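## Task

Take the parts box with a scrub sponge lying on it from the third level of the supply shelving (the lowest level counts as first) and set it in the cart's top tray. When finished, the sponge must still rest on that third level without hanging past its front edge, and every other item on that level must also remain there. Open the gripper and pull away at the end. Tipping over or finishing tilted means failure, and anything held in place only by the robot is not counted as accomplished.

## Robot and tools

ROBOT. A Hello Robot Stretch 3 with a single arm: a two-wheeled base (0.33 m long, 0.34 m wide), a lift sliding on a vertical mast, and a telescoping arm that sticks out to the robot's right side. The gripper cannot move forward on its own; you reach forward or back by driving the base. The base turns about the point halfway between its wheels, 0.05 m behind its front edge. It cannot slide sideways. With the arm pulled in and the wrist folded, a spin on the spot sweeps a circle of radius 0.28 m; an unfolded, level wrist pokes outside that circle. Cameras: head_camera and nav_camera on the pan/tilt head, wrist_camera on the gripper.

FRAMES. Base frame: origin on the floor midway between the wheels, x ahead, y to the left, z up. hand_pose is reported in this frame, located where the closed fingertips meet; with all wrist joints at zero its x axis is up, y points back along the arm toward the mast, z points to the robot's rear. Odometry frame is the base frame as it was when the scene began; base_odometry counts wheel rotation, so wheel slip shows up as travel. Heading is positive leftward, -3.142 to 3.142.

execute_actions. Argument actions is a list holding one action or nothing (empty list = just report state and pictures). An action may contain:
- base: exactly one of translate_m (metres, -1 to 1, a relative drive from the base's last reported position, positive forward) or rotate_rad (radians, -3.2 to 3.2, a relative turn, positive counter-clockwise seen from above).
- joints: a map of absolute targets by name. lift_m 0 to 1.1 (arm height on mast); arm_m 0 to 0.52 (extension); wrist_yaw_rad -1.345 to 4.42 (0 along the arm, positive swings toward the front, 3.0 folds over the base); wrist_pitch_rad -1.57 to 0.451 (0 level, negative tips fingers down); wrist_roll_rad -2.911 to 2.911 (0 fingers side by side); gripper_m -0.089 to 0.179 (bigger is more open; real fingertip gap is about 0.007 less when almost shut, 0.025 less when fully open, zero below 0.007); head_pan_rad -3.953 to 1.73 (0 ahead, positive left, -1.57 looks along the arm); head_tilt_rad -1.53 to 0.419 (negative looks down).
- contact_limits: only arm_m, an effort percentage 1 to 100; the arm halts (contact_stop) when its effort reaches that value (negative when retracting) and holds no harder than it until the next action. Too small stops at once.
Motions begin together and may finish at different times; one action lasts at most 15 s. Omitted joints or base may keep driving toward an earlier target. An unknown key or out-of-range number rejects the whole call with no motion. cameras picks which images return (head_camera, nav_camera, wrist_camera, all; omitted or null = all, [] = none). If a result reports a stop, later movement, wait and finished_scene calls in the same reply are skipped.

wait: seconds 0 to 10; nothing new commanded, returns state and images. zoom_image: camera plus region [x0, y0, x1, y1] in pixels of that camera's latest full image, top-left origin, at most 504x504. finished_scene: scene number; ends the scene permanently after the last command has held, reports success and gives the next task.

RESULTS. base_status and joint_status describe how each motion ended: done (for the base, wheels turned the full amount even if slipping), off_target (resting short and maybe still pushing), contact_stop, time_out, torque_fault (target dropped, joint holds where it stopped unless slack or off). on_its_own covers things not commanded this call; its 'held at' is a target, not a position. joint_positions are within tolerances: lift and arm ±0.004, wrist ±0.02 (pitch ±0.05), gripper ±0.004, head ±0.02. motor_effort is percent of maximum, positive toward larger joint values, bracketed peak for the last action; readings carry sizeable fixed and random error. Positive wheel effort pushes forward. A rest effort flagged outside its range suggests pushing or carrying. lidar_m: 12 distances in metres from the base origin, 30 degree sectors starting straight ahead and going counter-clockwise (4th left, 7th behind, 10th right), '-' for nothing; scans a plane 0.17 m high, range 0.15 to 12 m, blind to glass and to the robot, partly blocked by the mast and low arm parts. wrist_depth_mm and head_depth_mm are 7x7 median depth grids from the top left (wrist 45 to 1000 mm, head 280 to 4000 mm, head grid in the sideways-sent orientation). base_tilt in degrees, forward and right positive, with a few degrees of fixed offset. turned_by_wheels and turned_by_imu give turning since the last result. Camera calibration gives intrinsics and base-to-camera transforms with small errors.

SPEED. Fast base motion (0.30 m/s, 1.9 rad/s) only with lift_m under 0.30, arm_m under 0.03 and wrist_yaw_rad over 2.54; otherwise 0.10 m/s and 0.63 rad/s.

GRIPPING. Close to a value below the object's width (lower squeezes harder; overly hard squeezing gets relaxed and objects may slip; send a new value to re-squeeze). Open at least 0.02 above where the fingers made contact. Neither the reading nor 'done' proves a grasp; check images.

CAUTIONS. Fold or unfold the wrist only with lift_m 0.32 to 0.95, wrist_pitch_rad -0.4 and roll near 0; once folded the lift may go down to 0.25. With yaw below -0.4 keep pitch at -0.5 or lower. Arm and lift go slack after a contact_stop; a slack lift can sag under load or be pushed up by closing fingers on a surface. Wrist, head and base have no contact stop; sustained strain turns a wrist servo off for 10 s. Pushing on something rigid with the gripper above about 0.45 m, repeating a push after a contact_stop, raising the contact limit, driving while holding something fixed, or snagging furniture (especially reversing) can tip the robot; reverse the last move in small steps, free the gripper, and lower lift to about 0.2 if still leaning. Avoid dropping, slamming, hard hits and knocking shelf items off. The scene keeps running while you think, and a loose object may occasionally get nudged. Ending with the robot still holding or pressing the box does not count.

Each tool is called by a JSON object that holds its "method" and its "body".

## Session

{"method": "execute_actions", "body": {"actions": []}}

Scene clock: 0.00 s.
base_odometry: x=+0.000 y=+0.000 heading=+0.000 (m, m, rad; odometry frame)
turned_by_wheels: +0.000 (rad since the last result)
turned_by_imu: +0.000 (rad since the last result)
base_tilt: forward=+0.7 right=+1.3 (deg)
lidar_m: 2.15 2.27 2.13 1.56 1.56 1.83 1.82 1.83 2.15 1.46 1.47 1.91
head_depth_mm: 1889 2748 2781 2773 2774 2748 2344 / 1794 2695 2700 2661 2712 2731 2340 / 1726 2663 2646 2662 2636 2640 2360 / 1733 2552 2600 2566 2584 2584 2345 / 1660 2544 2531 2486 2532 2509 2246 / 1724 2469 2433 2450 2437 2419 2201 / 1655 2414 2413 2381 2384 2362 2102
base_status: not commanded
joint_positions: lift_m=+0.301 arm_m=-0.003 wrist_yaw_rad=+2.954 wrist_pitch_rad=-0.463 wrist_roll_rad=+0.004 gripper_m=+0.037 head_pan_rad=-0.013 head_tilt_rad=+0.005
joint_status: not commanded
motor_effort: left_wheel=+0 right_wheel=+0 lift_m=+25 arm_m=+1 wrist_yaw_rad=+0 wrist_pitch_rad=+5 wrist_roll_rad=+1 gripper_m=+0 head_pan_rad=+0 head_tilt_rad=+2 (%)
hand_pose: x=+0.0195 y=+0.0726 z=+0.3034 quat_wxyz=(+0.226, +0.702, +0.097, +0.669) (m; base frame)
wrist_depth_mm: - - - - - - - / - - - - - - - / 870 - 898 914 924 957 993 / 675 696 715 728 724 743 740 / 565 570 - 593 600 599 613 / 480 500 - 498 512 517 517 / - - - - 435 443 449
pictures: head_camera (sideways: a quarter turn clockwise sets it upright), nav_camera (sideways: a quarter turn counterclockwise sets it upright), wrist_camera
Images, in order (width x height): head_camera 896x504, nav_camera 672x504, wrist_camera 644x364.

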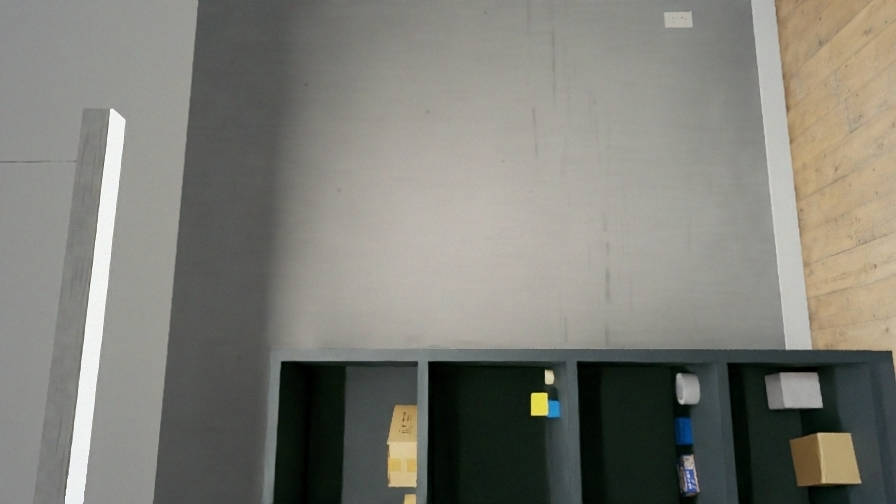

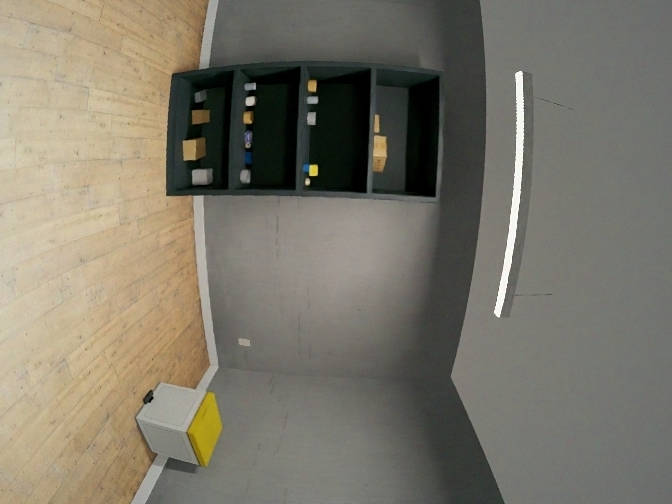

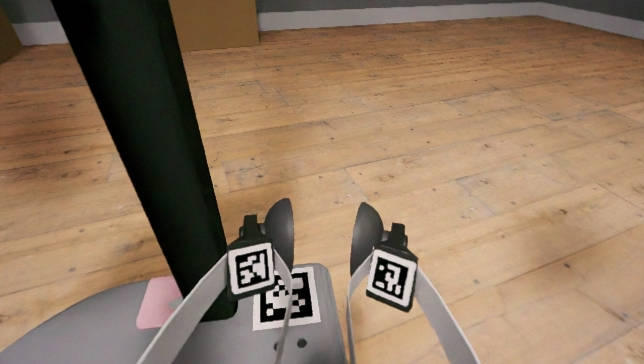

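{"method": "execute_actions", "body": {"actions": [{"joints":{"head_pan_rad":-2.2,"head_tilt_rad":-0.5}}], "cameras": ["head_camera","nav_camera"]}}

{"method": "execute_actions", "body": {"actions": [{"joints":{"head_pan_rad":1.7,"head_tilt_rad":-0.5}}], "cameras": ["head_camera","nav_camera"]}}

Scene clock: 7.73 s.
base_odometry: x=+0.000 y=+0.000 heading=+0.000 (m, m, rad; odometry frame)
turned_by_wheels: +0.000 (rad since the last result)
turned_by_imu: -0.001 (rad since the last result)
base_tilt: forward=+0.7 right=+1.2 (deg)
lidar_m: 2.15 2.27 2.13 1.56 1.55 1.83 1.82 1.83 2.15 1.46 1.47 1.91
head_depth_mm: 1951 2067 2206 2357 2003 1594 1322 / 2085 2270 2396 2532 2015 1603 1329 / 2263 2442 2622 2706 2009 1600 1328 / 2340 2490 2696 2712 2005 1600 1332 / 2142 2267 2455 2544 2010 1605 1328 / 1943 2046 2212 2379 2036 1600 1327 / 1788 1901 2025 2170 2034 1594 1334
base_status: not commanded
joint_positions: lift_m=+0.301 arm_m=-0.003 wrist_yaw_rad=+2.954 wrist_pitch_rad=-0.463 wrist_roll_rad=+0.004 gripper_m=+0.037 head_pan_rad=-2.193 head_tilt_rad=-0.494
joint_status: all done
motor_effort: left_wheel=+0(0) right_wheel=+0(0) lift_m=+25(25) arm_m=+0(0) wrist_yaw_rad=+0(1) wrist_pitch_rad=+5(5) wrist_roll_rad=+1(1) gripper_m=+0(1) head_pan_rad=-4(48) head_tilt_rad=-5(37) (%)
hand_pose: x=+0.0195 y=+0.0726 z=+0.3034 quat_wxyz=(+0.226, +0.702, +0.097, +0.669) (m; base frame)
wrist_depth_mm: - - - - - - - / - - - - - - - / 888 - 906 889 930 956 972 / 666 695 709 722 719 750 758 / 566 581 - 593 604 598 617 / 479 510 - 496 504 509 519 / - - - - 437 431 443
pictures: head_camera (sideways: a quarter turn clockwise sets it upright), nav_camera (sideways: a quarter turn counterclockwise sets it upright)
camera_calibration (this result's frames):
head_camera: T_world_to_cam=[[0.271023, 0.365187, -0.890609, 1.17824], [0.82629, -0.562866, 0.0206508, -0.0295036], [-0.493753, -0.741498, -0.4543, 0.55329], [0, 0, 0, 1]] pos_world=[-0.0217637, -0.0366222, 1.30132]
nav_camera: T_world_to_cam=[[-0.266518, -0.404986, 0.874617, -1.09799], [-0.800348, 0.598611, 0.0332966, 0.0173596], [-0.53704, -0.691123, -0.48367, 0.593929], [0, 0, 0, 1]] pos_world=[0.0402223, -0.0445847, 1.24701]
Images, in order (width x height): head_camera 896x504, nav_camera 672x504.

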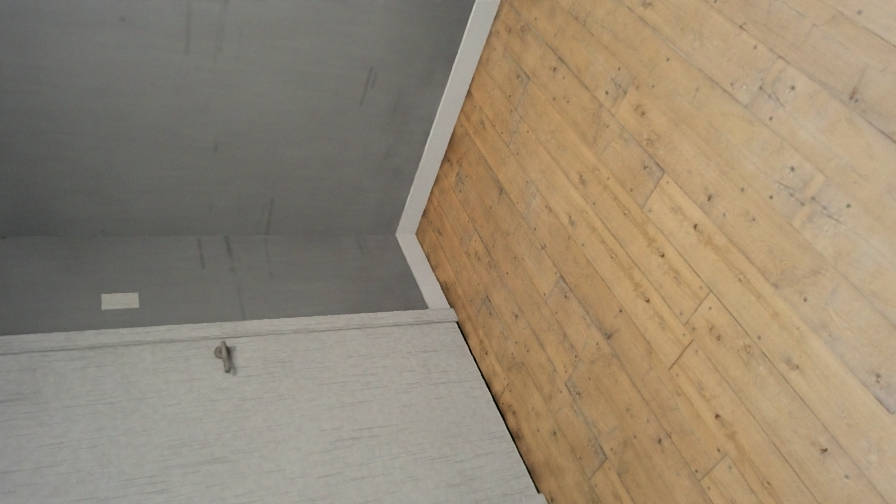

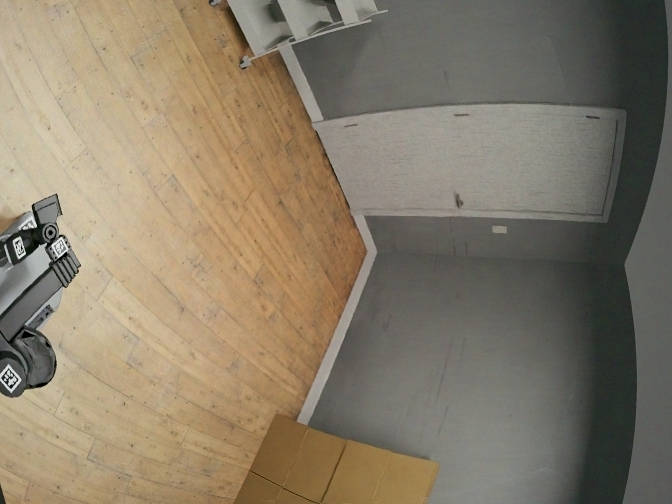

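Scene clock: 9.90 s.
base_odometry: x=+0.000 y=+0.000 heading=+0.000 (m, m, rad; odometry frame)
turned_by_wheels: +0.000 (rad since the last result)
turned_by_imu: +0.000 (rad since the last result)
base_tilt: forward=+0.8 right=+1.2 (deg)
lidar_m: 2.15 2.27 2.13 1.55 1.56 1.82 1.82 1.82 2.15 1.46 1.47 1.91
head_depth_mm: 1608 1733 1900 2088 1984 1580 1324 / 1599 1726 1877 2084 1984 1594 1319 / 1578 1717 1800 1755 1873 1587 1334 / 1564 1700 1626 1692 1843 1597 1326 / 1565 1683 1622 1693 1879 1591 1329 / 1550 1677 1834 1991 2016 1622 - / 1528 1644 - - - - -
base_status: not commanded
joint_positions: lift_m=+0.301 arm_m=-0.003 wrist_yaw_rad=+2.954 wrist_pitch_rad=-0.463 wrist_roll_rad=+0.004 gripper_m=+0.037 head_pan_rad=+1.693 head_tilt_rad=-0.494
joint_status: all done
motor_effort: left_wheel=+0(0) right_wheel=+0(0) lift_m=+25(25) arm_m=+0(1) wrist_yaw_rad=+0(0) wrist_pitch_rad=+5(5) wrist_roll_rad=+1(1) gripper_m=+0(0) head_pan_rad=+3(47) head_tilt_rad=-2(4) (%)
hand_pose: x=+0.0195 y=+0.0726 z=+0.3034 quat_wxyz=(+0.226, +0.702, +0.097, +0.669) (m; base frame)
wrist_depth_mm: - - - - - - - / - - - - - - - / 860 - 903 922 947 953 952 / 669 701 702 722 711 743 748 / 563 566 - 581 601 615 616 / 493 500 - 494 508 512 513 / - - - - 434 444 446
pictures: head_camera (sideways: a quarter turn clockwise sets it upright), nav_camera (sideways: a quarter turn counterclockwise sets it upright)
camera_calibration (this result's frames):
head_camera: T_world_to_cam=[[0.0478787, -0.452254, -0.890603, 1.1796], [-0.989159, -0.145387, 0.0206511, -0.0184298], [-0.138821, 0.87996, -0.454312, 0.551141], [0, 0, 0, 1]] pos_world=[0.00180248, 0.045816, 1.30132]
nav_camera: T_world_to_cam=[[-0.0781443, 0.478488, 0.87461, -1.09913], [0.994276, 0.101518, 0.0332968, 0.00641199], [-0.0728568, 0.872206, -0.483682, 0.591113], [0, 0, 0, 1]] pos_world=[-0.0491996, 0.00969811, 1.24701]
Images, in order (width x height): head_camera 896x504, nav_camera 672x504.

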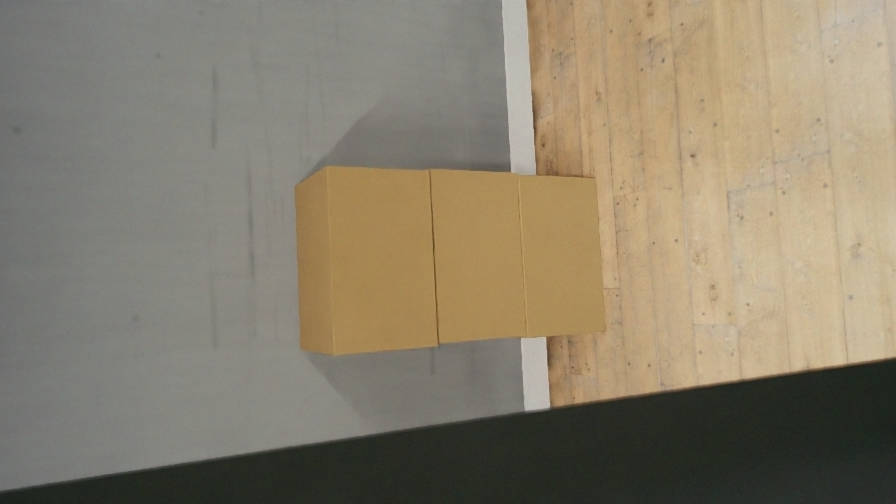

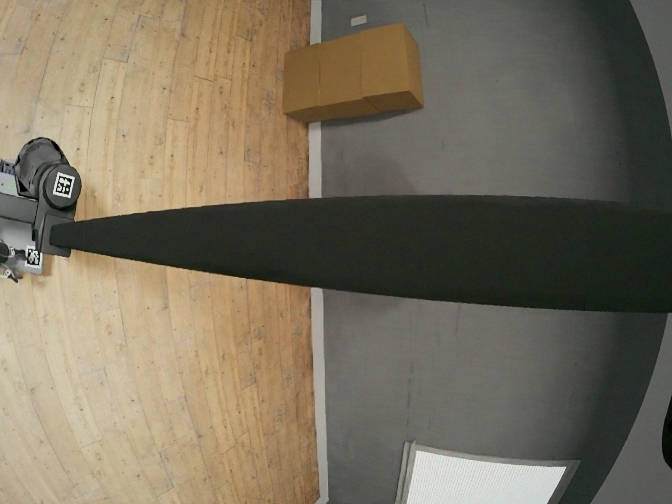

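{"method": "execute_actions", "body": {"actions": [{"joints":{"head_pan_rad":-1.2,"head_tilt_rad":-0.5}}], "cameras": ["head_camera","nav_camera"]}}

Scene clock: 17.87 s.
base_odometry: x=+0.000 y=+0.000 heading=+0.000 (m, m, rad; odometry frame)
turned_by_wheels: +0.000 (rad since the last result)
turned_by_imu: -0.001 (rad since the last result)
base_tilt: forward=+0.7 right=+1.3 (deg)
lidar_m: 2.15 2.27 2.14 1.56 1.56 1.82 1.82 1.83 2.14 1.47 1.47 1.90
head_depth_mm: 1545 1664 1807 1959 2009 1598 1324 / 1559 1670 1789 1831 1878 1594 1326 / 1595 1709 1808 1814 1884 1590 1328 / 1614 1748 1856 2023 1872 1600 1321 / 1647 1776 1930 2132 2023 1601 1328 / 1678 1823 1971 2153 2018 1603 1335 / 1696 1835 2022 2229 2033 1601 1335
base_status: not commanded
joint_positions: lift_m=+0.301 arm_m=-0.003 wrist_yaw_rad=+2.954 wrist_pitch_rad=-0.463 wrist_roll_rad=+0.004 gripper_m=+0.037 head_pan_rad=-1.193 head_tilt_rad=-0.494
joint_status: all done
motor_effort: left_wheel=+0(0) right_wheel=+0(0) lift_m=+25(25) arm_m=+1(0) wrist_yaw_rad=+0(0) wrist_pitch_rad=+5(5) wrist_roll_rad=+0(1) gripper_m=+1(0) head_pan_rad=-4(49) head_tilt_rad=-4(4) (%)
hand_pose: x=+0.0195 y=+0.0726 z=+0.3034 quat_wxyz=(+0.226, +0.702, +0.097, +0.669) (m; base frame)
wrist_depth_mm: - - - - - - - / - - - - - - - / 860 - 895 919 938 974 987 / 683 700 704 716 719 728 751 / 556 580 - 587 608 610 617 / 480 504 - 496 504 514 505 / - - - - 433 441 440
pictures: head_camera (sideways: a quarter turn clockwise sets it upright), nav_camera (sideways: a quarter turn counterclockwise sets it upright)
camera_calibration (this result's frames):
head_camera: T_world_to_cam=[[-0.160911, 0.425496, -0.890539, 1.18079], [0.920083, 0.39118, 0.0206545, -0.0300806], [0.357149, -0.816046, -0.454437, 0.548278], [0, 0, 0, 1]] pos_world=[0.0218618, -0.0432335, 1.30132]
nav_camera: T_world_to_cam=[[0.196834, -0.443207, 0.874542, -1.10072], [-0.936141, -0.350045, 0.0332997, 0.0181839], [0.29137, -0.825249, -0.483805, 0.589051], [0, 0, 0, 1]] pos_world=[0.06205, 0.00463168, 1.24701]
Images, in order (width x height): head_camera 896x504, nav_camera 672x504.

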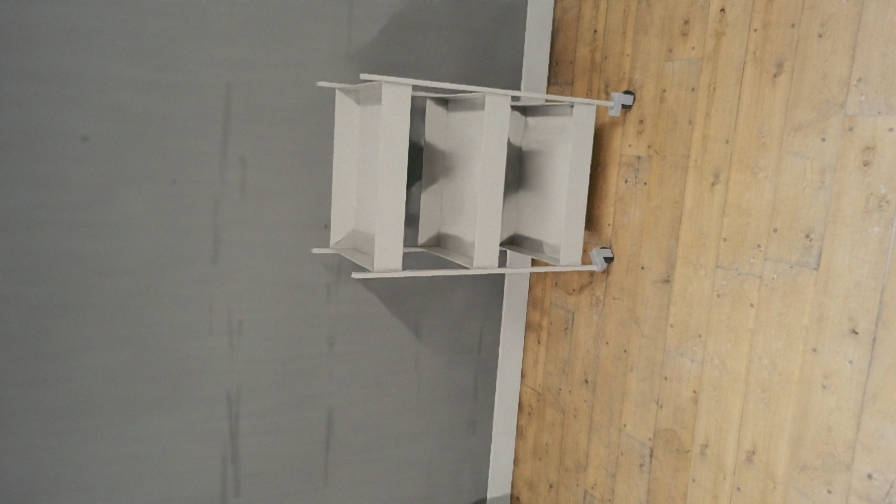

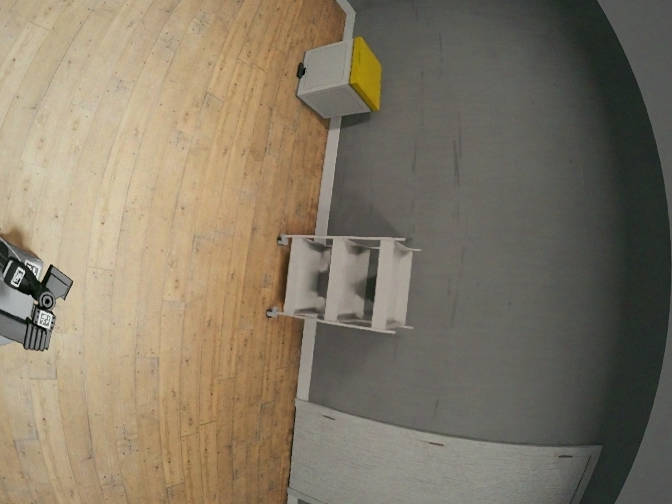

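{"method": "execute_actions", "body": {"actions": [{"base":{"rotate_rad":0.27},"joints":{"head_pan_rad":0,"head_tilt_rad":-0.3,"lift_m":0.27}}], "cameras": []}}

{"method": "execute_actions", "body": {"actions": [{"base":{"translate_m":1.0}}], "cameras": ["head_camera","nav_camera"]}}

Scene clock: 26.87 s.
base_odometry: x=+0.000 y=+0.000 heading=+0.270 (m, m, rad; odometry frame)
turned_by_wheels: +0.270 (rad since the last result)
turned_by_imu: +0.271 (rad since the last result)
base_tilt: forward=+0.7 right=+1.3 (deg)
lidar_m: 2.14 2.27 1.92 1.56 1.95 1.88 1.82 2.22 1.95 1.46 1.91 2.07
head_depth_mm: 2221 2322 2463 2572 2679 1941 1537 / 2230 2344 2448 2599 2671 1938 1538 / 2059 2310 2409 2556 2430 1937 1550 / 2197 2317 2428 2577 2412 1961 1536 / 2223 2363 2460 2591 2542 1961 1557 / 2219 2321 2351 2391 2397 1950 1552 / 2257 2377 2526 2675 2694 1956 1542
base_status: done
joint_positions: lift_m=+0.271 arm_m=-0.003 wrist_yaw_rad=+2.954 wrist_pitch_rad=-0.463 wrist_roll_rad=+0.004 gripper_m=+0.037 head_pan_rad=-0.007 head_tilt_rad=-0.310
joint_status: all done
motor_effort: left_wheel=-2(8) right_wheel=+2(5) lift_m=+12(21) arm_m=+1(1) wrist_yaw_rad=+1(0) wrist_pitch_rad=+5(5) wrist_roll_rad=+1(1) gripper_m=+0(0) head_pan_rad=+3(48) head_tilt_rad=+5(25) (%)
hand_pose: x=+0.0195 y=+0.0725 z=+0.2732 quat_wxyz=(+0.227, +0.702, +0.097, +0.669) (m; base frame)
wrist_depth_mm: - - - - - - - / - - - - - - - / 800 - 842 843 833 892 878 / 628 619 655 667 677 682 703 / 521 540 - 548 560 553 558 / 460 - - - 465 478 481 / - - - - 402 411 414
pictures: none
No camera images: the call's "cameras" was empty. Leave "cameras" out to get every camera's image.

Scene clock: 31.87 s.
base_odometry: x=+0.964 y=+0.266 heading=+0.270 (m, m, rad; odometry frame)
turned_by_wheels: +0.000 (rad since the last result)
turned_by_imu: +0.005 (rad since the last result)
base_tilt: forward=+0.7 right=+1.3 (deg)
lidar_m: 1.16 1.34 1.89 1.83 1.88 2.28 2.82 2.59 1.64 1.48 1.52 1.67
head_depth_mm: 1365 1446 1519 1592 1687 1775 1544 / 1136 1090 1282 1239 1500 1457 1444 / 1356 1436 1500 1395 1610 1647 1447 / 1354 1439 1510 1449 1520 1641 1461 / 1373 1455 1526 1459 1530 1663 1453 / 1389 1466 1540 1474 1521 1699 1451 / 1404 1472 1543 1364 1536 1668 1454
base_status: done
joint_positions: lift_m=+0.271 arm_m=-0.003 wrist_yaw_rad=+2.954 wrist_pitch_rad=-0.464 wrist_roll_rad=+0.004 gripper_m=+0.037 head_pan_rad=-0.007 head_tilt_rad=-0.309
joint_status: not commanded
motor_effort: left_wheel=-3(7) right_wheel=+2(7) lift_m=+12(12) arm_m=+1(1) wrist_yaw_rad=+1(0) wrist_pitch_rad=+5(5) wrist_roll_rad=+0(0) gripper_m=+0(0) head_pan_rad=+4(3) head_tilt_rad=+6(5) (%)
hand_pose: x=+0.0195 y=+0.0724 z=+0.2731 quat_wxyz=(+0.227, +0.701, +0.097, +0.669) (m; base frame)
wrist_depth_mm: - - - - - - - / - - - - - - - / 815 - 811 848 871 888 909 / 632 637 647 666 696 673 695 / 526 528 - 553 566 565 565 / 458 - - - 463 470 482 / - - - - 406 411 413
pictures: head_camera (sideways: a quarter turn clockwise sets it upright), nav_camera (sideways: a quarter turn counterclockwise sets it upright)
camera_calibration (this result's frames):
head_camera: T_world_to_cam=[[-0.283307, 0.00947616, -0.958982, 1.27086], [-0.0203744, 0.999666, 0.0158973, -0.0181548], [0.958813, 0.0240425, -0.283019, 0.32153], [0, 0, 0, 1]] pos_world=[0.0513873, -0.0016245, 1.31002]
nav_camera: T_world_to_cam=[[0.315647, 0.0171478, 0.948722, -1.19824], [-0.0329467, -0.999036, 0.0290189, 0.01824], [0.948305, -0.040417, -0.314778, 0.365085], [0, 0, 0, 1]] pos_world=[0.0326096, 0.0535253, 1.25119]
Images, in order (width x height): head_camera 896x504, nav_camera 672x504.

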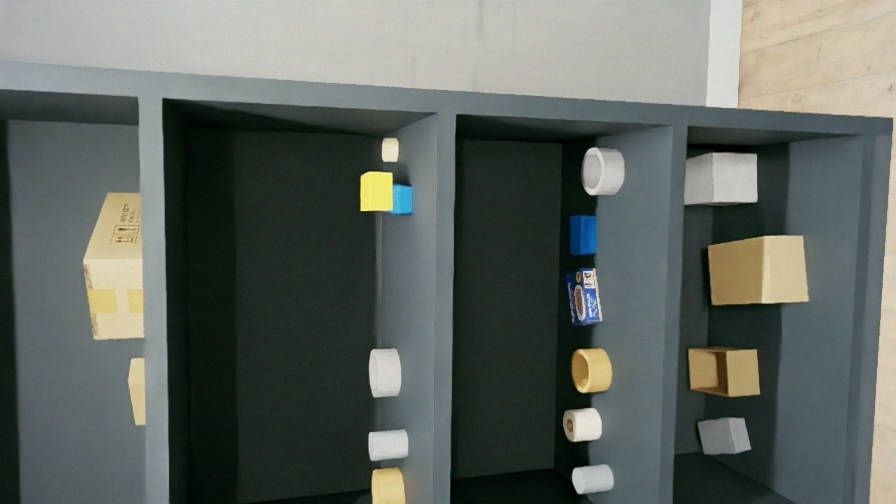

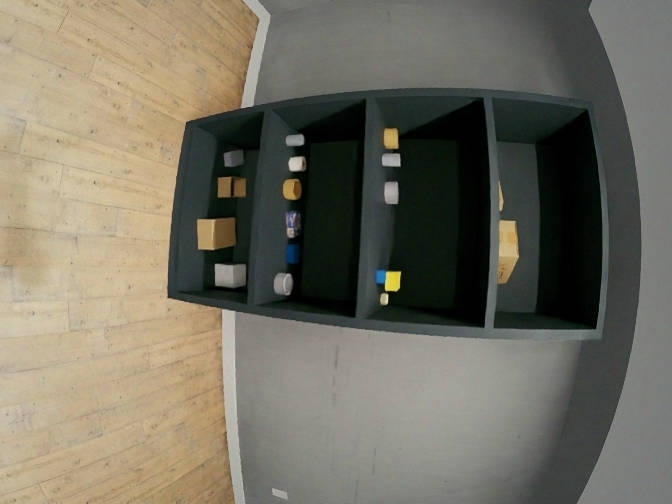

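{"method": "execute_actions", "body": {"actions": [{"base":{"translate_m":0.55}}], "cameras": []}}

{"method": "execute_actions", "body": {"actions": [{"base":{"rotate_rad":1.48},"joints":{"head_pan_rad":-1.57,"head_tilt_rad":-0.45}}], "cameras": []}}

{"method": "execute_actions", "body": {"actions": [{"joints":{"lift_m":0.9,"wrist_pitch_rad":-0.4}}], "cameras": []}}

{"method": "execute_actions", "body": {"actions": [{"joints":{"wrist_yaw_rad":0,"gripper_m":0.14}}], "cameras": []}}

{"method": "execute_actions", "body": {"actions": [{"joints":{"wrist_pitch_rad":0,"lift_m":0.96}}]}}

Scene clock: 50.37 s.
base_odometry: x=+1.494 y=+0.413 heading=+0.270 (m, m, rad; odometry frame)
turned_by_wheels: +0.000 (rad since the last result)
turned_by_imu: +0.002 (rad since the last result)
base_tilt: forward=+0.7 right=+1.2 (deg)
lidar_m: 0.73 0.91 0.89 1.81 1.90 2.23 3.35 2.08 1.94 1.46 1.47 0.62
head_depth_mm: 497 723 716 706 624 693 689 / 494 919 966 969 659 1080 889 / 554 925 976 904 658 1131 899 / 550 930 982 1012 660 1143 915 / 548 936 994 1025 663 1154 917 / 545 947 999 1032 700 1161 920 / 543 956 1009 945 703 1173 920
base_status: done
joint_positions: lift_m=+0.271 arm_m=-0.003 wrist_yaw_rad=+2.954 wrist_pitch_rad=-0.464 wrist_roll_rad=+0.004 gripper_m=+0.037 head_pan_rad=-0.007 head_tilt_rad=-0.309
joint_status: not commanded
motor_effort: left_wheel=-2(7) right_wheel=+2(8) lift_m=+13(12) arm_m=+1(1) wrist_yaw_rad=+0(0) wrist_pitch_rad=+5(5) wrist_roll_rad=+0(1) gripper_m=+0(0) head_pan_rad=+3(3) head_tilt_rad=+5(5) (%)
hand_pose: x=+0.0195 y=+0.0724 z=+0.2730 quat_wxyz=(+0.227, +0.701, +0.097, +0.669) (m; base frame)
wrist_depth_mm: - - - - - - 746 / - - - - - - 819 / 786 - 842 854 870 833 713 / 629 635 643 647 670 678 617 / 520 530 - 541 573 563 559 / 465 - - - 477 481 476 / - - - - 398 406 416
pictures: none
No camera images: the call's "cameras" was empty. Leave "cameras" out to get every camera's image.

Scene clock: 52.57 s.
base_odometry: x=+1.494 y=+0.413 heading=+1.749 (m, m, rad; odometry frame)
turned_by_wheels: +1.480 (rad since the last result)
turned_by_imu: +1.492 (rad since the last result)
base_tilt: forward=+0.7 right=+1.2 (deg)
lidar_m: 1.81 1.86 2.05 3.36 2.25 1.95 1.47 1.60 0.62 0.62 0.74 0.90
head_depth_mm: 551 554 566 609 677 1320 1332 / 822 845 849 707 864 874 839 / 869 933 988 728 1177 958 881 / 871 935 988 731 1185 995 885 / 870 935 996 735 1185 999 885 / 872 939 1000 736 1187 998 884 / 875 938 986 738 1191 969 887
base_status: done
joint_positions: lift_m=+0.271 arm_m=-0.003 wrist_yaw_rad=+2.954 wrist_pitch_rad=-0.464 wrist_roll_rad=+0.004 gripper_m=+0.037 head_pan_rad=-1.563 head_tilt_rad=-0.445
joint_status: all done
motor_effort: left_wheel=-2(8) right_wheel=+2(7) lift_m=+13(13) arm_m=+0(0) wrist_yaw_rad=+0(1) wrist_pitch_rad=+6(5) wrist_roll_rad=+1(1) gripper_m=+0(0) head_pan_rad=-3(49) head_tilt_rad=-2(19) (%)
hand_pose: x=+0.0195 y=+0.0724 z=+0.2730 quat_wxyz=(+0.227, +0.701, +0.097, +0.669) (m; base frame)
wrist_depth_mm: - - - - - - - / - - - - - - - / 806 - 847 848 877 876 882 / 636 653 655 657 670 703 682 / 521 527 - 542 560 559 565 / 463 - - - 474 469 481 / - - - - 406 413 414
pictures: none
No camera images: the call's "cameras" was empty. Leave "cameras" out to get every camera's image.

Scene clock: 59.13 s.
base_odometry: x=+1.494 y=+0.413 heading=+1.749 (m, m, rad; odometry frame)
turned_by_wheels: +0.000 (rad since the last result)
turned_by_imu: -0.001 (rad since the last result)
base_tilt: forward=+0.7 right=+1.2 (deg)
lidar_m: 1.81 1.86 2.04 3.35 2.25 1.95 1.47 1.60 0.62 0.62 0.74 0.89
head_depth_mm: 552 555 565 608 677 1317 1407 / 817 846 850 704 863 877 842 / 873 933 991 726 1183 958 880 / 869 937 988 727 1185 989 858 / 869 931 998 733 1181 992 872 / 874 935 1000 735 1186 994 885 / 873 938 990 740 1183 974 891
base_status: not commanded
joint_positions: lift_m=+0.899 arm_m=-0.003 wrist_yaw_rad=+2.954 wrist_pitch_rad=-0.419 wrist_roll_rad=+0.004 gripper_m=+0.037 head_pan_rad=-1.563 head_tilt_rad=-0.445
joint_status: all done
motor_effort: left_wheel=-2(2) right_wheel=+2(2) lift_m=+34(35) arm_m=+0(0) wrist_yaw_rad=+1(0) wrist_pitch_rad=+6(7) wrist_roll_rad=+0(0) gripper_m=+0(0) head_pan_rad=-5(3) head_tilt_rad=-3(4) (%)
hand_pose: x=+0.0206 y=+0.0782 z=+0.9118 quat_wxyz=(+0.212, +0.703, +0.082, +0.673) (m; base frame)
wrist_depth_mm: - - - - - - - / - - - - - - - / - - - - - - - / - - - - - - - / - - - - - - - / - - - - - - - / - - - - - - -
pictures: none
No camera images: the call's "cameras" was empty. Leave "cameras" out to get every camera's image.

Scene clock: 61.60 s.
base_odometry: x=+1.494 y=+0.413 heading=+1.749 (m, m, rad; odometry frame)
turned_by_wheels: +0.000 (rad since the last result)
turned_by_imu: +0.000 (rad since the last result)
base_tilt: forward=+0.7 right=+1.2 (deg)
lidar_m: 1.81 1.86 2.04 3.36 2.26 1.94 1.47 1.59 0.62 0.62 0.73 0.89
head_depth_mm: 553 554 567 609 677 1336 1403 / 820 845 856 707 866 873 821 / 874 935 987 727 1169 963 - / 869 935 983 730 1186 995 882 / 870 937 1000 732 1187 992 992 / 871 934 1002 735 1192 1001 885 / 871 936 988 740 1181 972 882
base_status: not commanded
joint_positions: lift_m=+0.899 arm_m=-0.003 wrist_yaw_rad=+0.004 wrist_pitch_rad=-0.419 wrist_roll_rad=+0.004 gripper_m=+0.140 head_pan_rad=-1.563 head_tilt_rad=-0.445
joint_status: all done
motor_effort: left_wheel=-2(2) right_wheel=+2(2) lift_m=+34(34) arm_m=+1(1) wrist_yaw_rad=-5(4) wrist_pitch_rad=+7(6) wrist_roll_rad=+1(1) gripper_m=-1(93) head_pan_rad=-3(2) head_tilt_rad=-2(2) (%)
hand_pose: x=-0.0207 y=-0.3664 z=+0.9118 quat_wxyz=(+0.691, +0.148, -0.693, -0.147) (m; base frame)
wrist_depth_mm: 316 315 315 318 323 744 768 / 798 822 820 827 450 843 862 / 844 902 923 914 445 931 959 / 782 820 798 892 517 - - / 685 707 707 708 602 - - / 598 - 623 615 634 - - / 788 997 965 951 - - -
pictures: none
No camera images: the call's "cameras" was empty. Leave "cameras" out to get every camera's image.

Scene clock: 62.97 s.
base_odometry: x=+1.494 y=+0.413 heading=+1.749 (m, m, rad; odometry frame)
turned_by_wheels: +0.000 (rad since the last result)
turned_by_imu: +0.000 (rad since the last result)
base_tilt: forward=+0.7 right=+1.3 (deg)
lidar_m: 1.81 1.85 2.04 3.37 2.26 1.94 1.47 1.60 0.62 0.62 0.74 0.90
head_depth_mm: 553 554 566 609 1175 1022 - / 818 846 847 707 779 - - / 872 935 988 726 1165 - - / 870 935 985 731 1184 992 883 / 873 936 1003 734 1184 995 882 / 869 935 1003 736 1194 993 887 / 875 940 991 737 1189 974 890
base_status: not commanded
joint_positions: lift_m=+0.959 arm_m=-0.003 wrist_yaw_rad=+0.003 wrist_pitch_rad=-0.022 wrist_roll_rad=+0.004 gripper_m=+0.140 head_pan_rad=-1.563 head_tilt_rad=-0.445
joint_status: all done
motor_effort: left_wheel=-2(2) right_wheel=+2(2) lift_m=+34(35) arm_m=+1(0) wrist_yaw_rad=-4(4) wrist_pitch_rad=+8(6) wrist_roll_rad=+0(1) gripper_m=+1(1) head_pan_rad=-4(4) head_tilt_rad=-2(2) (%)
hand_pose: x=-0.0206 y=-0.3978 z=+1.0683 quat_wxyz=(+0.706, +0.009, -0.708, -0.007) (m; base frame)
wrist_depth_mm: 738 762 753 755 469 783 809 / 796 787 775 801 450 826 818 / 788 792 819 808 439 860 870 / 560 600 646 544 435 871 906 / 375 388 382 385 387 908 964 / 853 933 914 924 437 - 974 / 765 839 875 850 467 - 979
pictures: head_camera (sideways: a quarter turn clockwise sets it upright), nav_camera (sideways: a quarter turn counterclockwise sets it upright), wrist_camera
camera_calibration (this result's frames):
head_camera: T_world_to_cam=[[0.00429493, 0.41083, -0.911702, 1.20739], [0.999275, 0.032736, 0.0194589, -0.0290085], [0.0378398, -0.911124, -0.410392, 0.492911], [0, 0, 0, 1]] pos_world=[0.00515015, -0.0459787, 1.30363]
nav_camera: T_world_to_cam=[[0.0227909, -0.441085, 0.897176, -1.12918], [-0.999381, 0.0140058, 0.032273, 0.0199042], [-0.0268007, -0.897356, -0.440493, 0.534634], [0, 0, 0, 1]] pos_world=[0.0599556, -0.0185875, 1.24794]
wrist_camera: T_world_to_cam=[[-0.998811, -0.0314279, 0.037278, -0.0692934], [-0.0431112, 0.212085, -0.9763, 1.16205], [0.022777, -0.976746, -0.213188, 0.00412911], [0, 0, 0, 1]] pos_world=[-0.0192074, -0.2446, 1.13798]
Images, in order (width x height): head_camera 896x504, nav_camera 672x504, wrist_camera 644x364.

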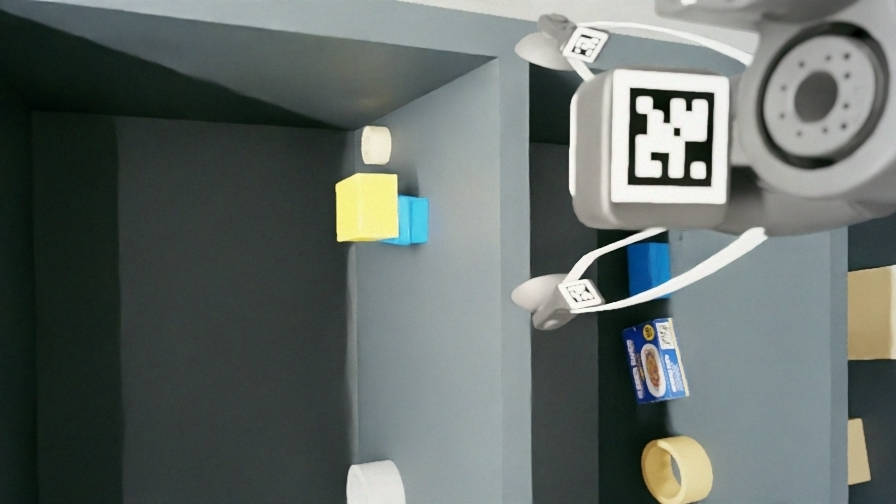

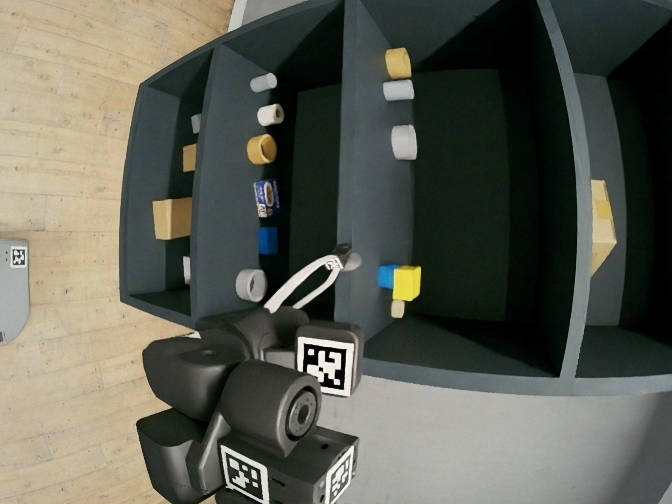

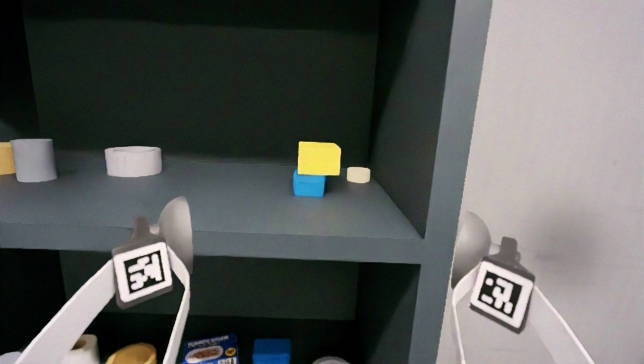

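{"method": "execute_actions", "body": {"actions": [{"joints":{"arm_m":0.27}}], "cameras": ["head_camera","wrist_camera"]}}

Scene clock: 77.10 s.
base_odometry: x=+1.494 y=+0.413 heading=+1.749 (m, m, rad; odometry frame)
turned_by_wheels: +0.000 (rad since the last result)
turned_by_imu: -0.001 (rad since the last result)
base_tilt: forward=+0.7 right=+1.2 (deg)
lidar_m: 1.81 1.86 2.05 3.33 2.24 1.95 1.47 1.59 0.62 0.62 0.73 0.90
head_depth_mm: 551 555 559 - 685 1323 1334 / 818 842 847 - 870 872 841 / 869 930 1000 - 1187 958 880 / 871 936 986 692 1189 992 880 / 875 938 1001 733 1191 996 882 / 871 935 998 736 1188 999 883 / 874 939 987 739 1195 973 888
base_status: not commanded
joint_positions: lift_m=+0.959 arm_m=+0.270 wrist_yaw_rad=+0.002 wrist_pitch_rad=-0.022 wrist_roll_rad=+0.004 gripper_m=+0.140 head_pan_rad=-1.563 head_tilt_rad=-0.445
joint_status: all done
motor_effort: left_wheel=-3(2) right_wheel=+2(2) lift_m=+34(34) arm_m=+4(4) wrist_yaw_rad=-2(4) wrist_pitch_rad=+7(8) wrist_roll_rad=+0(0) gripper_m=+1(1) head_pan_rad=-3(3) head_tilt_rad=-1(3) (%)
hand_pose: x=-0.0209 y=-0.6702 z=+1.0685 quat_wxyz=(+0.706, +0.009, -0.708, -0.007) (m; base frame)
wrist_depth_mm: 491 494 492 498 431 215 142 / 514 511 513 526 420 211 141 / 529 528 531 537 410 209 139 / 473 543 558 311 397 207 138 / 345 376 362 264 343 190 137 / 250 231 260 266 274 - 136 / 194 197 203 206 210 197 129
pictures: head_camera (sideways: a quarter turn clockwise sets it upright), wrist_camera
camera_calibration (this result's frames):
head_camera: T_world_to_cam=[[0.00433984, 0.41083, -0.911702, 1.20739], [0.999278, 0.0326268, 0.0194589, -0.0290085], [0.0377402, -0.911128, -0.410392, 0.492912], [0, 0, 0, 1]] pos_world=[0.00514512, -0.0459786, 1.30363]
wrist_camera: T_world_to_cam=[[-0.998848, -0.0302079, 0.037291, -0.0773636], [-0.0428549, 0.211688, -0.976397, 1.21977], [0.0216008, -0.97687, -0.212738, -0.262508], [0, 0, 0, 1]] pos_world=[-0.0193308, -0.516984, 1.13802]
Images, in order (width x height): head_camera 896x504, wrist_camera 644x364.

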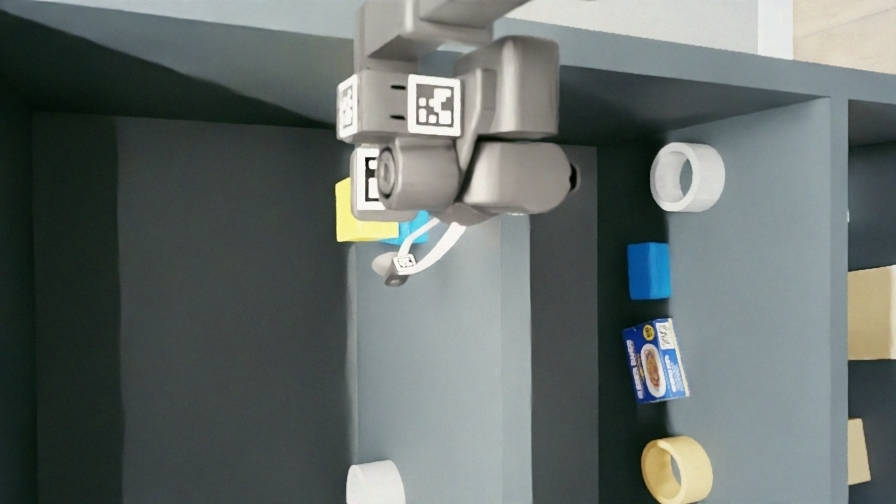

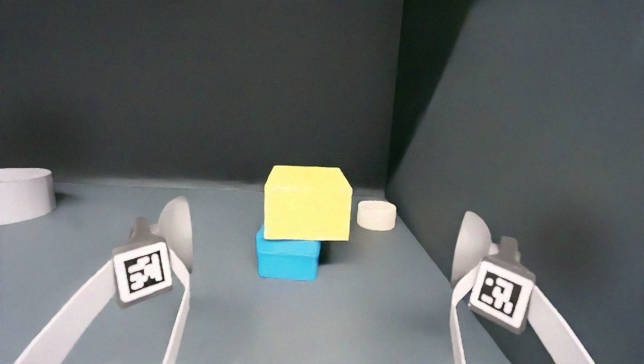

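{"method": "execute_actions", "body": {"actions": [{"base":{"translate_m":0.014},"joints":{"arm_m":0.395,"lift_m":0.949}}], "cameras": ["wrist_camera"]}}

Scene clock: 87.07 s.
base_odometry: x=+1.491 y=+0.427 heading=+1.749 (m, m, rad; odometry frame)
turned_by_wheels: +0.000 (rad since the last result)
turned_by_imu: -0.001 (rad since the last result)
base_tilt: forward=+0.7 right=+1.3 (deg)
lidar_m: 1.80 1.84 2.02 3.37 2.26 1.95 1.48 1.59 0.62 0.62 0.73 0.88
head_depth_mm: 596 596 582 - 677 762 1305 / 820 911 917 649 932 927 857 / 871 931 984 - 1176 966 878 / 870 931 992 731 1179 988 883 / 867 934 1002 734 1178 999 884 / 873 934 1003 738 1184 996 883 / 868 943 992 740 1189 970 884
base_status: done
joint_positions: lift_m=+0.950 arm_m=+0.395 wrist_yaw_rad=+0.002 wrist_pitch_rad=-0.022 wrist_roll_rad=+0.004 gripper_m=+0.140 head_pan_rad=-1.563 head_tilt_rad=-0.445
joint_status: all done
motor_effort: left_wheel=-3(3) right_wheel=+2(7) lift_m=+12(29) arm_m=+4(4) wrist_yaw_rad=-3(2) wrist_pitch_rad=+7(7) wrist_roll_rad=+1(1) gripper_m=+0(1) head_pan_rad=-5(4) head_tilt_rad=-3(3) (%)
hand_pose: x=-0.0209 y=-0.7952 z=+1.0586 quat_wxyz=(+0.706, +0.009, -0.708, -0.007) (m; base frame)
wrist_depth_mm: 374 380 375 380 376 229 150 / 388 388 391 386 388 227 151 / 405 403 404 403 400 224 150 / 419 416 422 420 416 221 149 / 322 353 291 133 298 203 147 / 232 214 215 130 228 - 145 / - 183 141 138 188 190 139
pictures: wrist_camera
camera_calibration (this result's frames):
wrist_camera: T_world_to_cam=[[-0.998848, -0.0301833, 0.0372941, -0.0807604], [-0.0428503, 0.21158, -0.976421, 1.23653], [0.0215809, -0.976894, -0.21263, -0.386857], [0, 0, 0, 1]] pos_world=[-0.0193329, -0.641982, 1.12813]
Images, in order (width x height): wrist_camera 644x364.

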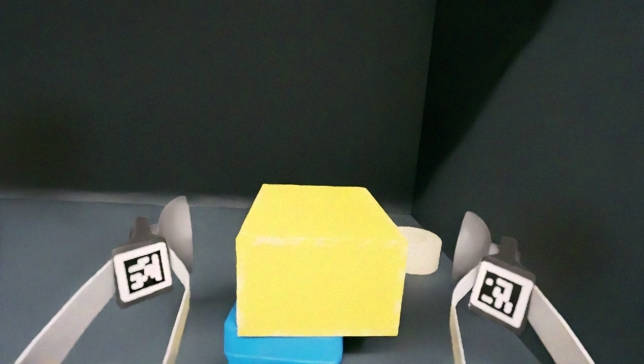

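{"method": "execute_actions", "body": {"actions": [{"joints":{"arm_m":0.415,"lift_m":0.935}}], "cameras": ["wrist_camera"]}}

{"method": "execute_actions", "body": {"actions": [{"joints":{"gripper_m":0.04}}], "cameras": ["wrist_camera"]}}

{"method": "execute_actions", "body": {"actions": [{"joints":{"lift_m":0.96}}], "cameras": ["wrist_camera","head_camera"]}}

Scene clock: 93.83 s.
base_odometry: x=+1.491 y=+0.427 heading=+1.749 (m, m, rad; odometry frame)
turned_by_wheels: +0.000 (rad since the last result)
turned_by_imu: -0.001 (rad since the last result)
base_tilt: forward=+0.7 right=+1.3 (deg)
lidar_m: 1.79 1.84 2.02 3.35 2.27 1.96 1.48 1.59 0.62 0.62 0.73 0.89
head_depth_mm: 595 600 599 - 675 760 1307 / 821 913 916 649 934 928 856 / 866 933 985 - 1179 958 877 / 869 933 994 727 1183 994 883 / 870 933 997 734 1183 996 882 / 872 933 999 735 1186 1002 883 / 873 933 990 740 1201 975 890
base_status: not commanded
joint_positions: lift_m=+0.936 arm_m=+0.415 wrist_yaw_rad=+0.002 wrist_pitch_rad=-0.022 wrist_roll_rad=+0.004 gripper_m=+0.140 head_pan_rad=-1.563 head_tilt_rad=-0.445
joint_status: all done
motor_effort: left_wheel=-2(2) right_wheel=+2(2) lift_m=+12(12) arm_m=+5(5) wrist_yaw_rad=-2(3) wrist_pitch_rad=+7(7) wrist_roll_rad=+1(1) gripper_m=+0(0) head_pan_rad=-3(3) head_tilt_rad=-2(2) (%)
hand_pose: x=-0.0209 y=-0.8152 z=+1.0446 quat_wxyz=(+0.706, +0.009, -0.708, -0.007) (m; base frame)
wrist_depth_mm: 356 356 355 360 359 229 152 / 362 373 368 377 371 225 149 / 385 385 384 387 381 223 149 / 394 396 394 164 373 220 148 / 286 314 104 105 119 202 146 / 213 192 109 109 112 - 145 / - 164 117 114 160 173 137
pictures: wrist_camera
camera_calibration (this result's frames):
wrist_camera: T_world_to_cam=[[-0.998848, -0.0301832, 0.0372941, -0.0808416], [-0.0428502, 0.21158, -0.976421, 1.22709], [0.0215809, -0.976895, -0.212629, -0.409374], [0, 0, 0, 1]] pos_world=[-0.019333, -0.661982, 1.11412]
Images, in order (width x height): wrist_camera 644x364.

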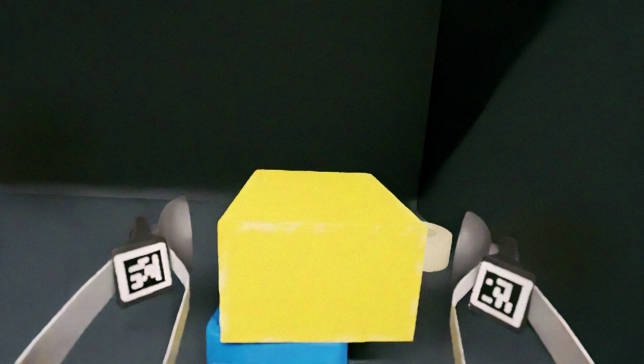

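Scene clock: 95.33 s.
base_odometry: x=+1.491 y=+0.427 heading=+1.749 (m, m, rad; odometry frame)
turned_by_wheels: +0.000 (rad since the last result)
turned_by_imu: +0.000 (rad since the last result)
base_tilt: forward=+0.7 right=+1.2 (deg)
lidar_m: 1.80 1.85 2.02 3.35 2.26 1.95 1.48 1.59 0.62 0.62 0.73 0.89
head_depth_mm: 597 597 600 - 675 759 1302 / 825 912 919 648 936 930 857 / 868 934 984 - 1177 960 879 / 869 938 986 729 1179 993 883 / 868 933 996 733 1187 995 878 / 870 938 998 737 1189 1001 884 / 873 934 991 736 1187 974 888
base_status: not commanded
joint_positions: lift_m=+0.936 arm_m=+0.415 wrist_yaw_rad=+0.002 wrist_pitch_rad=-0.022 wrist_roll_rad=+0.004 gripper_m=+0.041 head_pan_rad=-1.563 head_tilt_rad=-0.445
joint_status: all done
motor_effort: left_wheel=-2(2) right_wheel=+1(2) lift_m=+13(12) arm_m=+4(5) wrist_yaw_rad=-3(3) wrist_pitch_rad=+7(7) wrist_roll_rad=+0(0) gripper_m=-14(99) head_pan_rad=-3(3) head_tilt_rad=-3(2) (%)
hand_pose: x=-0.0209 y=-0.8152 z=+1.0446 quat_wxyz=(+0.706, +0.009, -0.708, -0.007) (m; base frame)
wrist_depth_mm: 356 355 359 360 361 229 152 / 368 371 366 375 367 224 150 / 384 381 384 388 384 222 149 / 393 397 391 166 373 219 148 / 287 294 115 116 128 219 147 / 208 212 166 122 132 209 146 / 163 164 125 118 177 177 144
pictures: wrist_camera
camera_calibration (this result's frames):
wrist_camera: T_world_to_cam=[[-0.998848, -0.0301879, 0.0372927, -0.0808428], [-0.0428499, 0.211579, -0.976421, 1.22709], [0.0215857, -0.976895, -0.212629, -0.409374], [0, 0, 0, 1]] pos_world=[-0.0193326, -0.661982, 1.11412]
Images, in order (width x height): wrist_camera 644x364.

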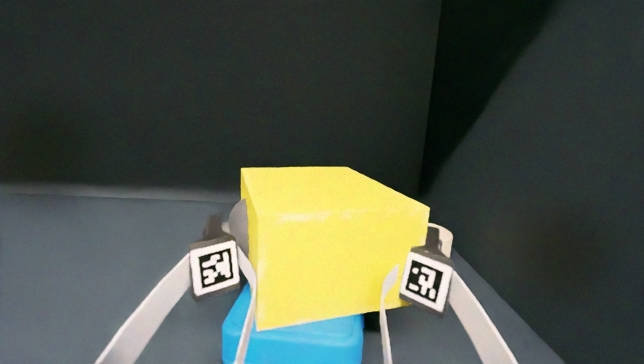

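Scene clock: 96.33 s.
base_odometry: x=+1.491 y=+0.427 heading=+1.749 (m, m, rad; odometry frame)
turned_by_wheels: +0.000 (rad since the last result)
turned_by_imu: +0.000 (rad since the last result)
base_tilt: forward=+0.7 right=+1.2 (deg)
lidar_m: 1.79 1.85 2.02 3.36 2.26 1.96 1.48 1.59 0.62 0.62 0.73 0.88
head_depth_mm: 596 599 563 648 675 759 1305 / 822 912 914 650 936 933 858 / 871 932 981 652 1172 959 878 / 868 931 987 728 1183 997 882 / 868 933 1000 730 1185 996 886 / 874 935 1002 737 1195 998 885 / 876 941 988 740 1180 974 886
base_status: not commanded
joint_positions: lift_m=+0.959 arm_m=+0.415 wrist_yaw_rad=+0.002 wrist_pitch_rad=-0.022 wrist_roll_rad=+0.004 gripper_m=+0.041 head_pan_rad=-1.563 head_tilt_rad=-0.445
joint_status: all done
motor_effort: left_wheel=-2(2) right_wheel=+1(1) lift_m=+34(35) arm_m=+5(4) wrist_yaw_rad=-2(3) wrist_pitch_rad=+7(7) wrist_roll_rad=+0(1) gripper_m=-13(14) head_pan_rad=-4(2) head_tilt_rad=-3(3) (%)
hand_pose: x=-0.0209 y=-0.8152 z=+1.0685 quat_wxyz=(+0.706, +0.009, -0.708, -0.007) (m; base frame)
wrist_depth_mm: 350 355 355 358 360 228 152 / 368 367 376 371 369 225 151 / 378 385 384 389 379 221 149 / 398 407 396 165 372 220 148 / 342 351 117 116 128 216 147 / 248 254 234 121 131 214 146 / 194 196 192 147 210 195 144
pictures: head_camera (sideways: a quarter turn clockwise sets it upright), wrist_camera
camera_calibration (this result's frames):
head_camera: T_world_to_cam=[[0.00434037, 0.41083, -0.911702, 1.20739], [0.999278, 0.0326254, 0.0194589, -0.0290085], [0.037739, -0.911128, -0.410392, 0.492912], [0, 0, 0, 1]] pos_world=[0.00514506, -0.0459786, 1.30363]
wrist_camera: T_world_to_cam=[[-0.998848, -0.0301842, 0.0372943, -0.0817337], [-0.0428506, 0.211579, -0.976421, 1.25042], [0.0215818, -0.976895, -0.212629, -0.404293], [0, 0, 0, 1]] pos_world=[-0.0193328, -0.661982, 1.13802]
Images, in order (width x height): head_camera 896x504, wrist_camera 644x364.

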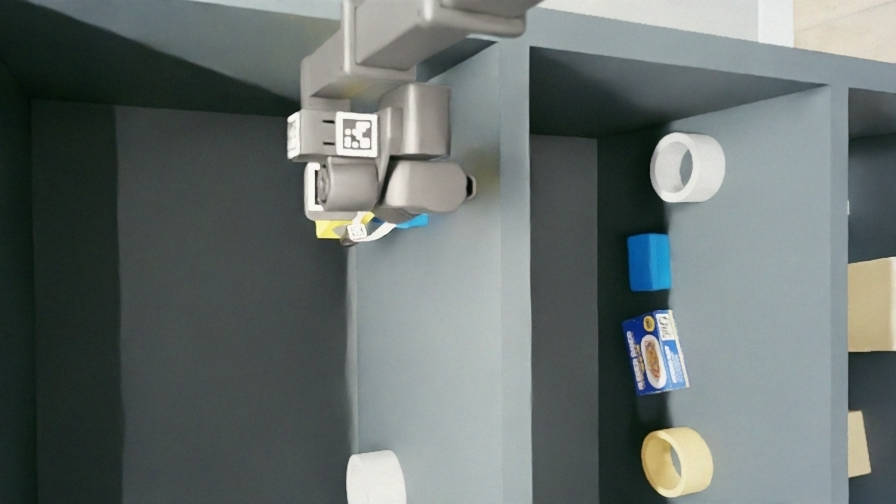

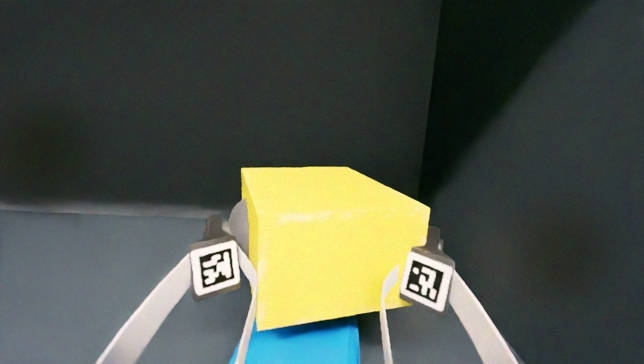

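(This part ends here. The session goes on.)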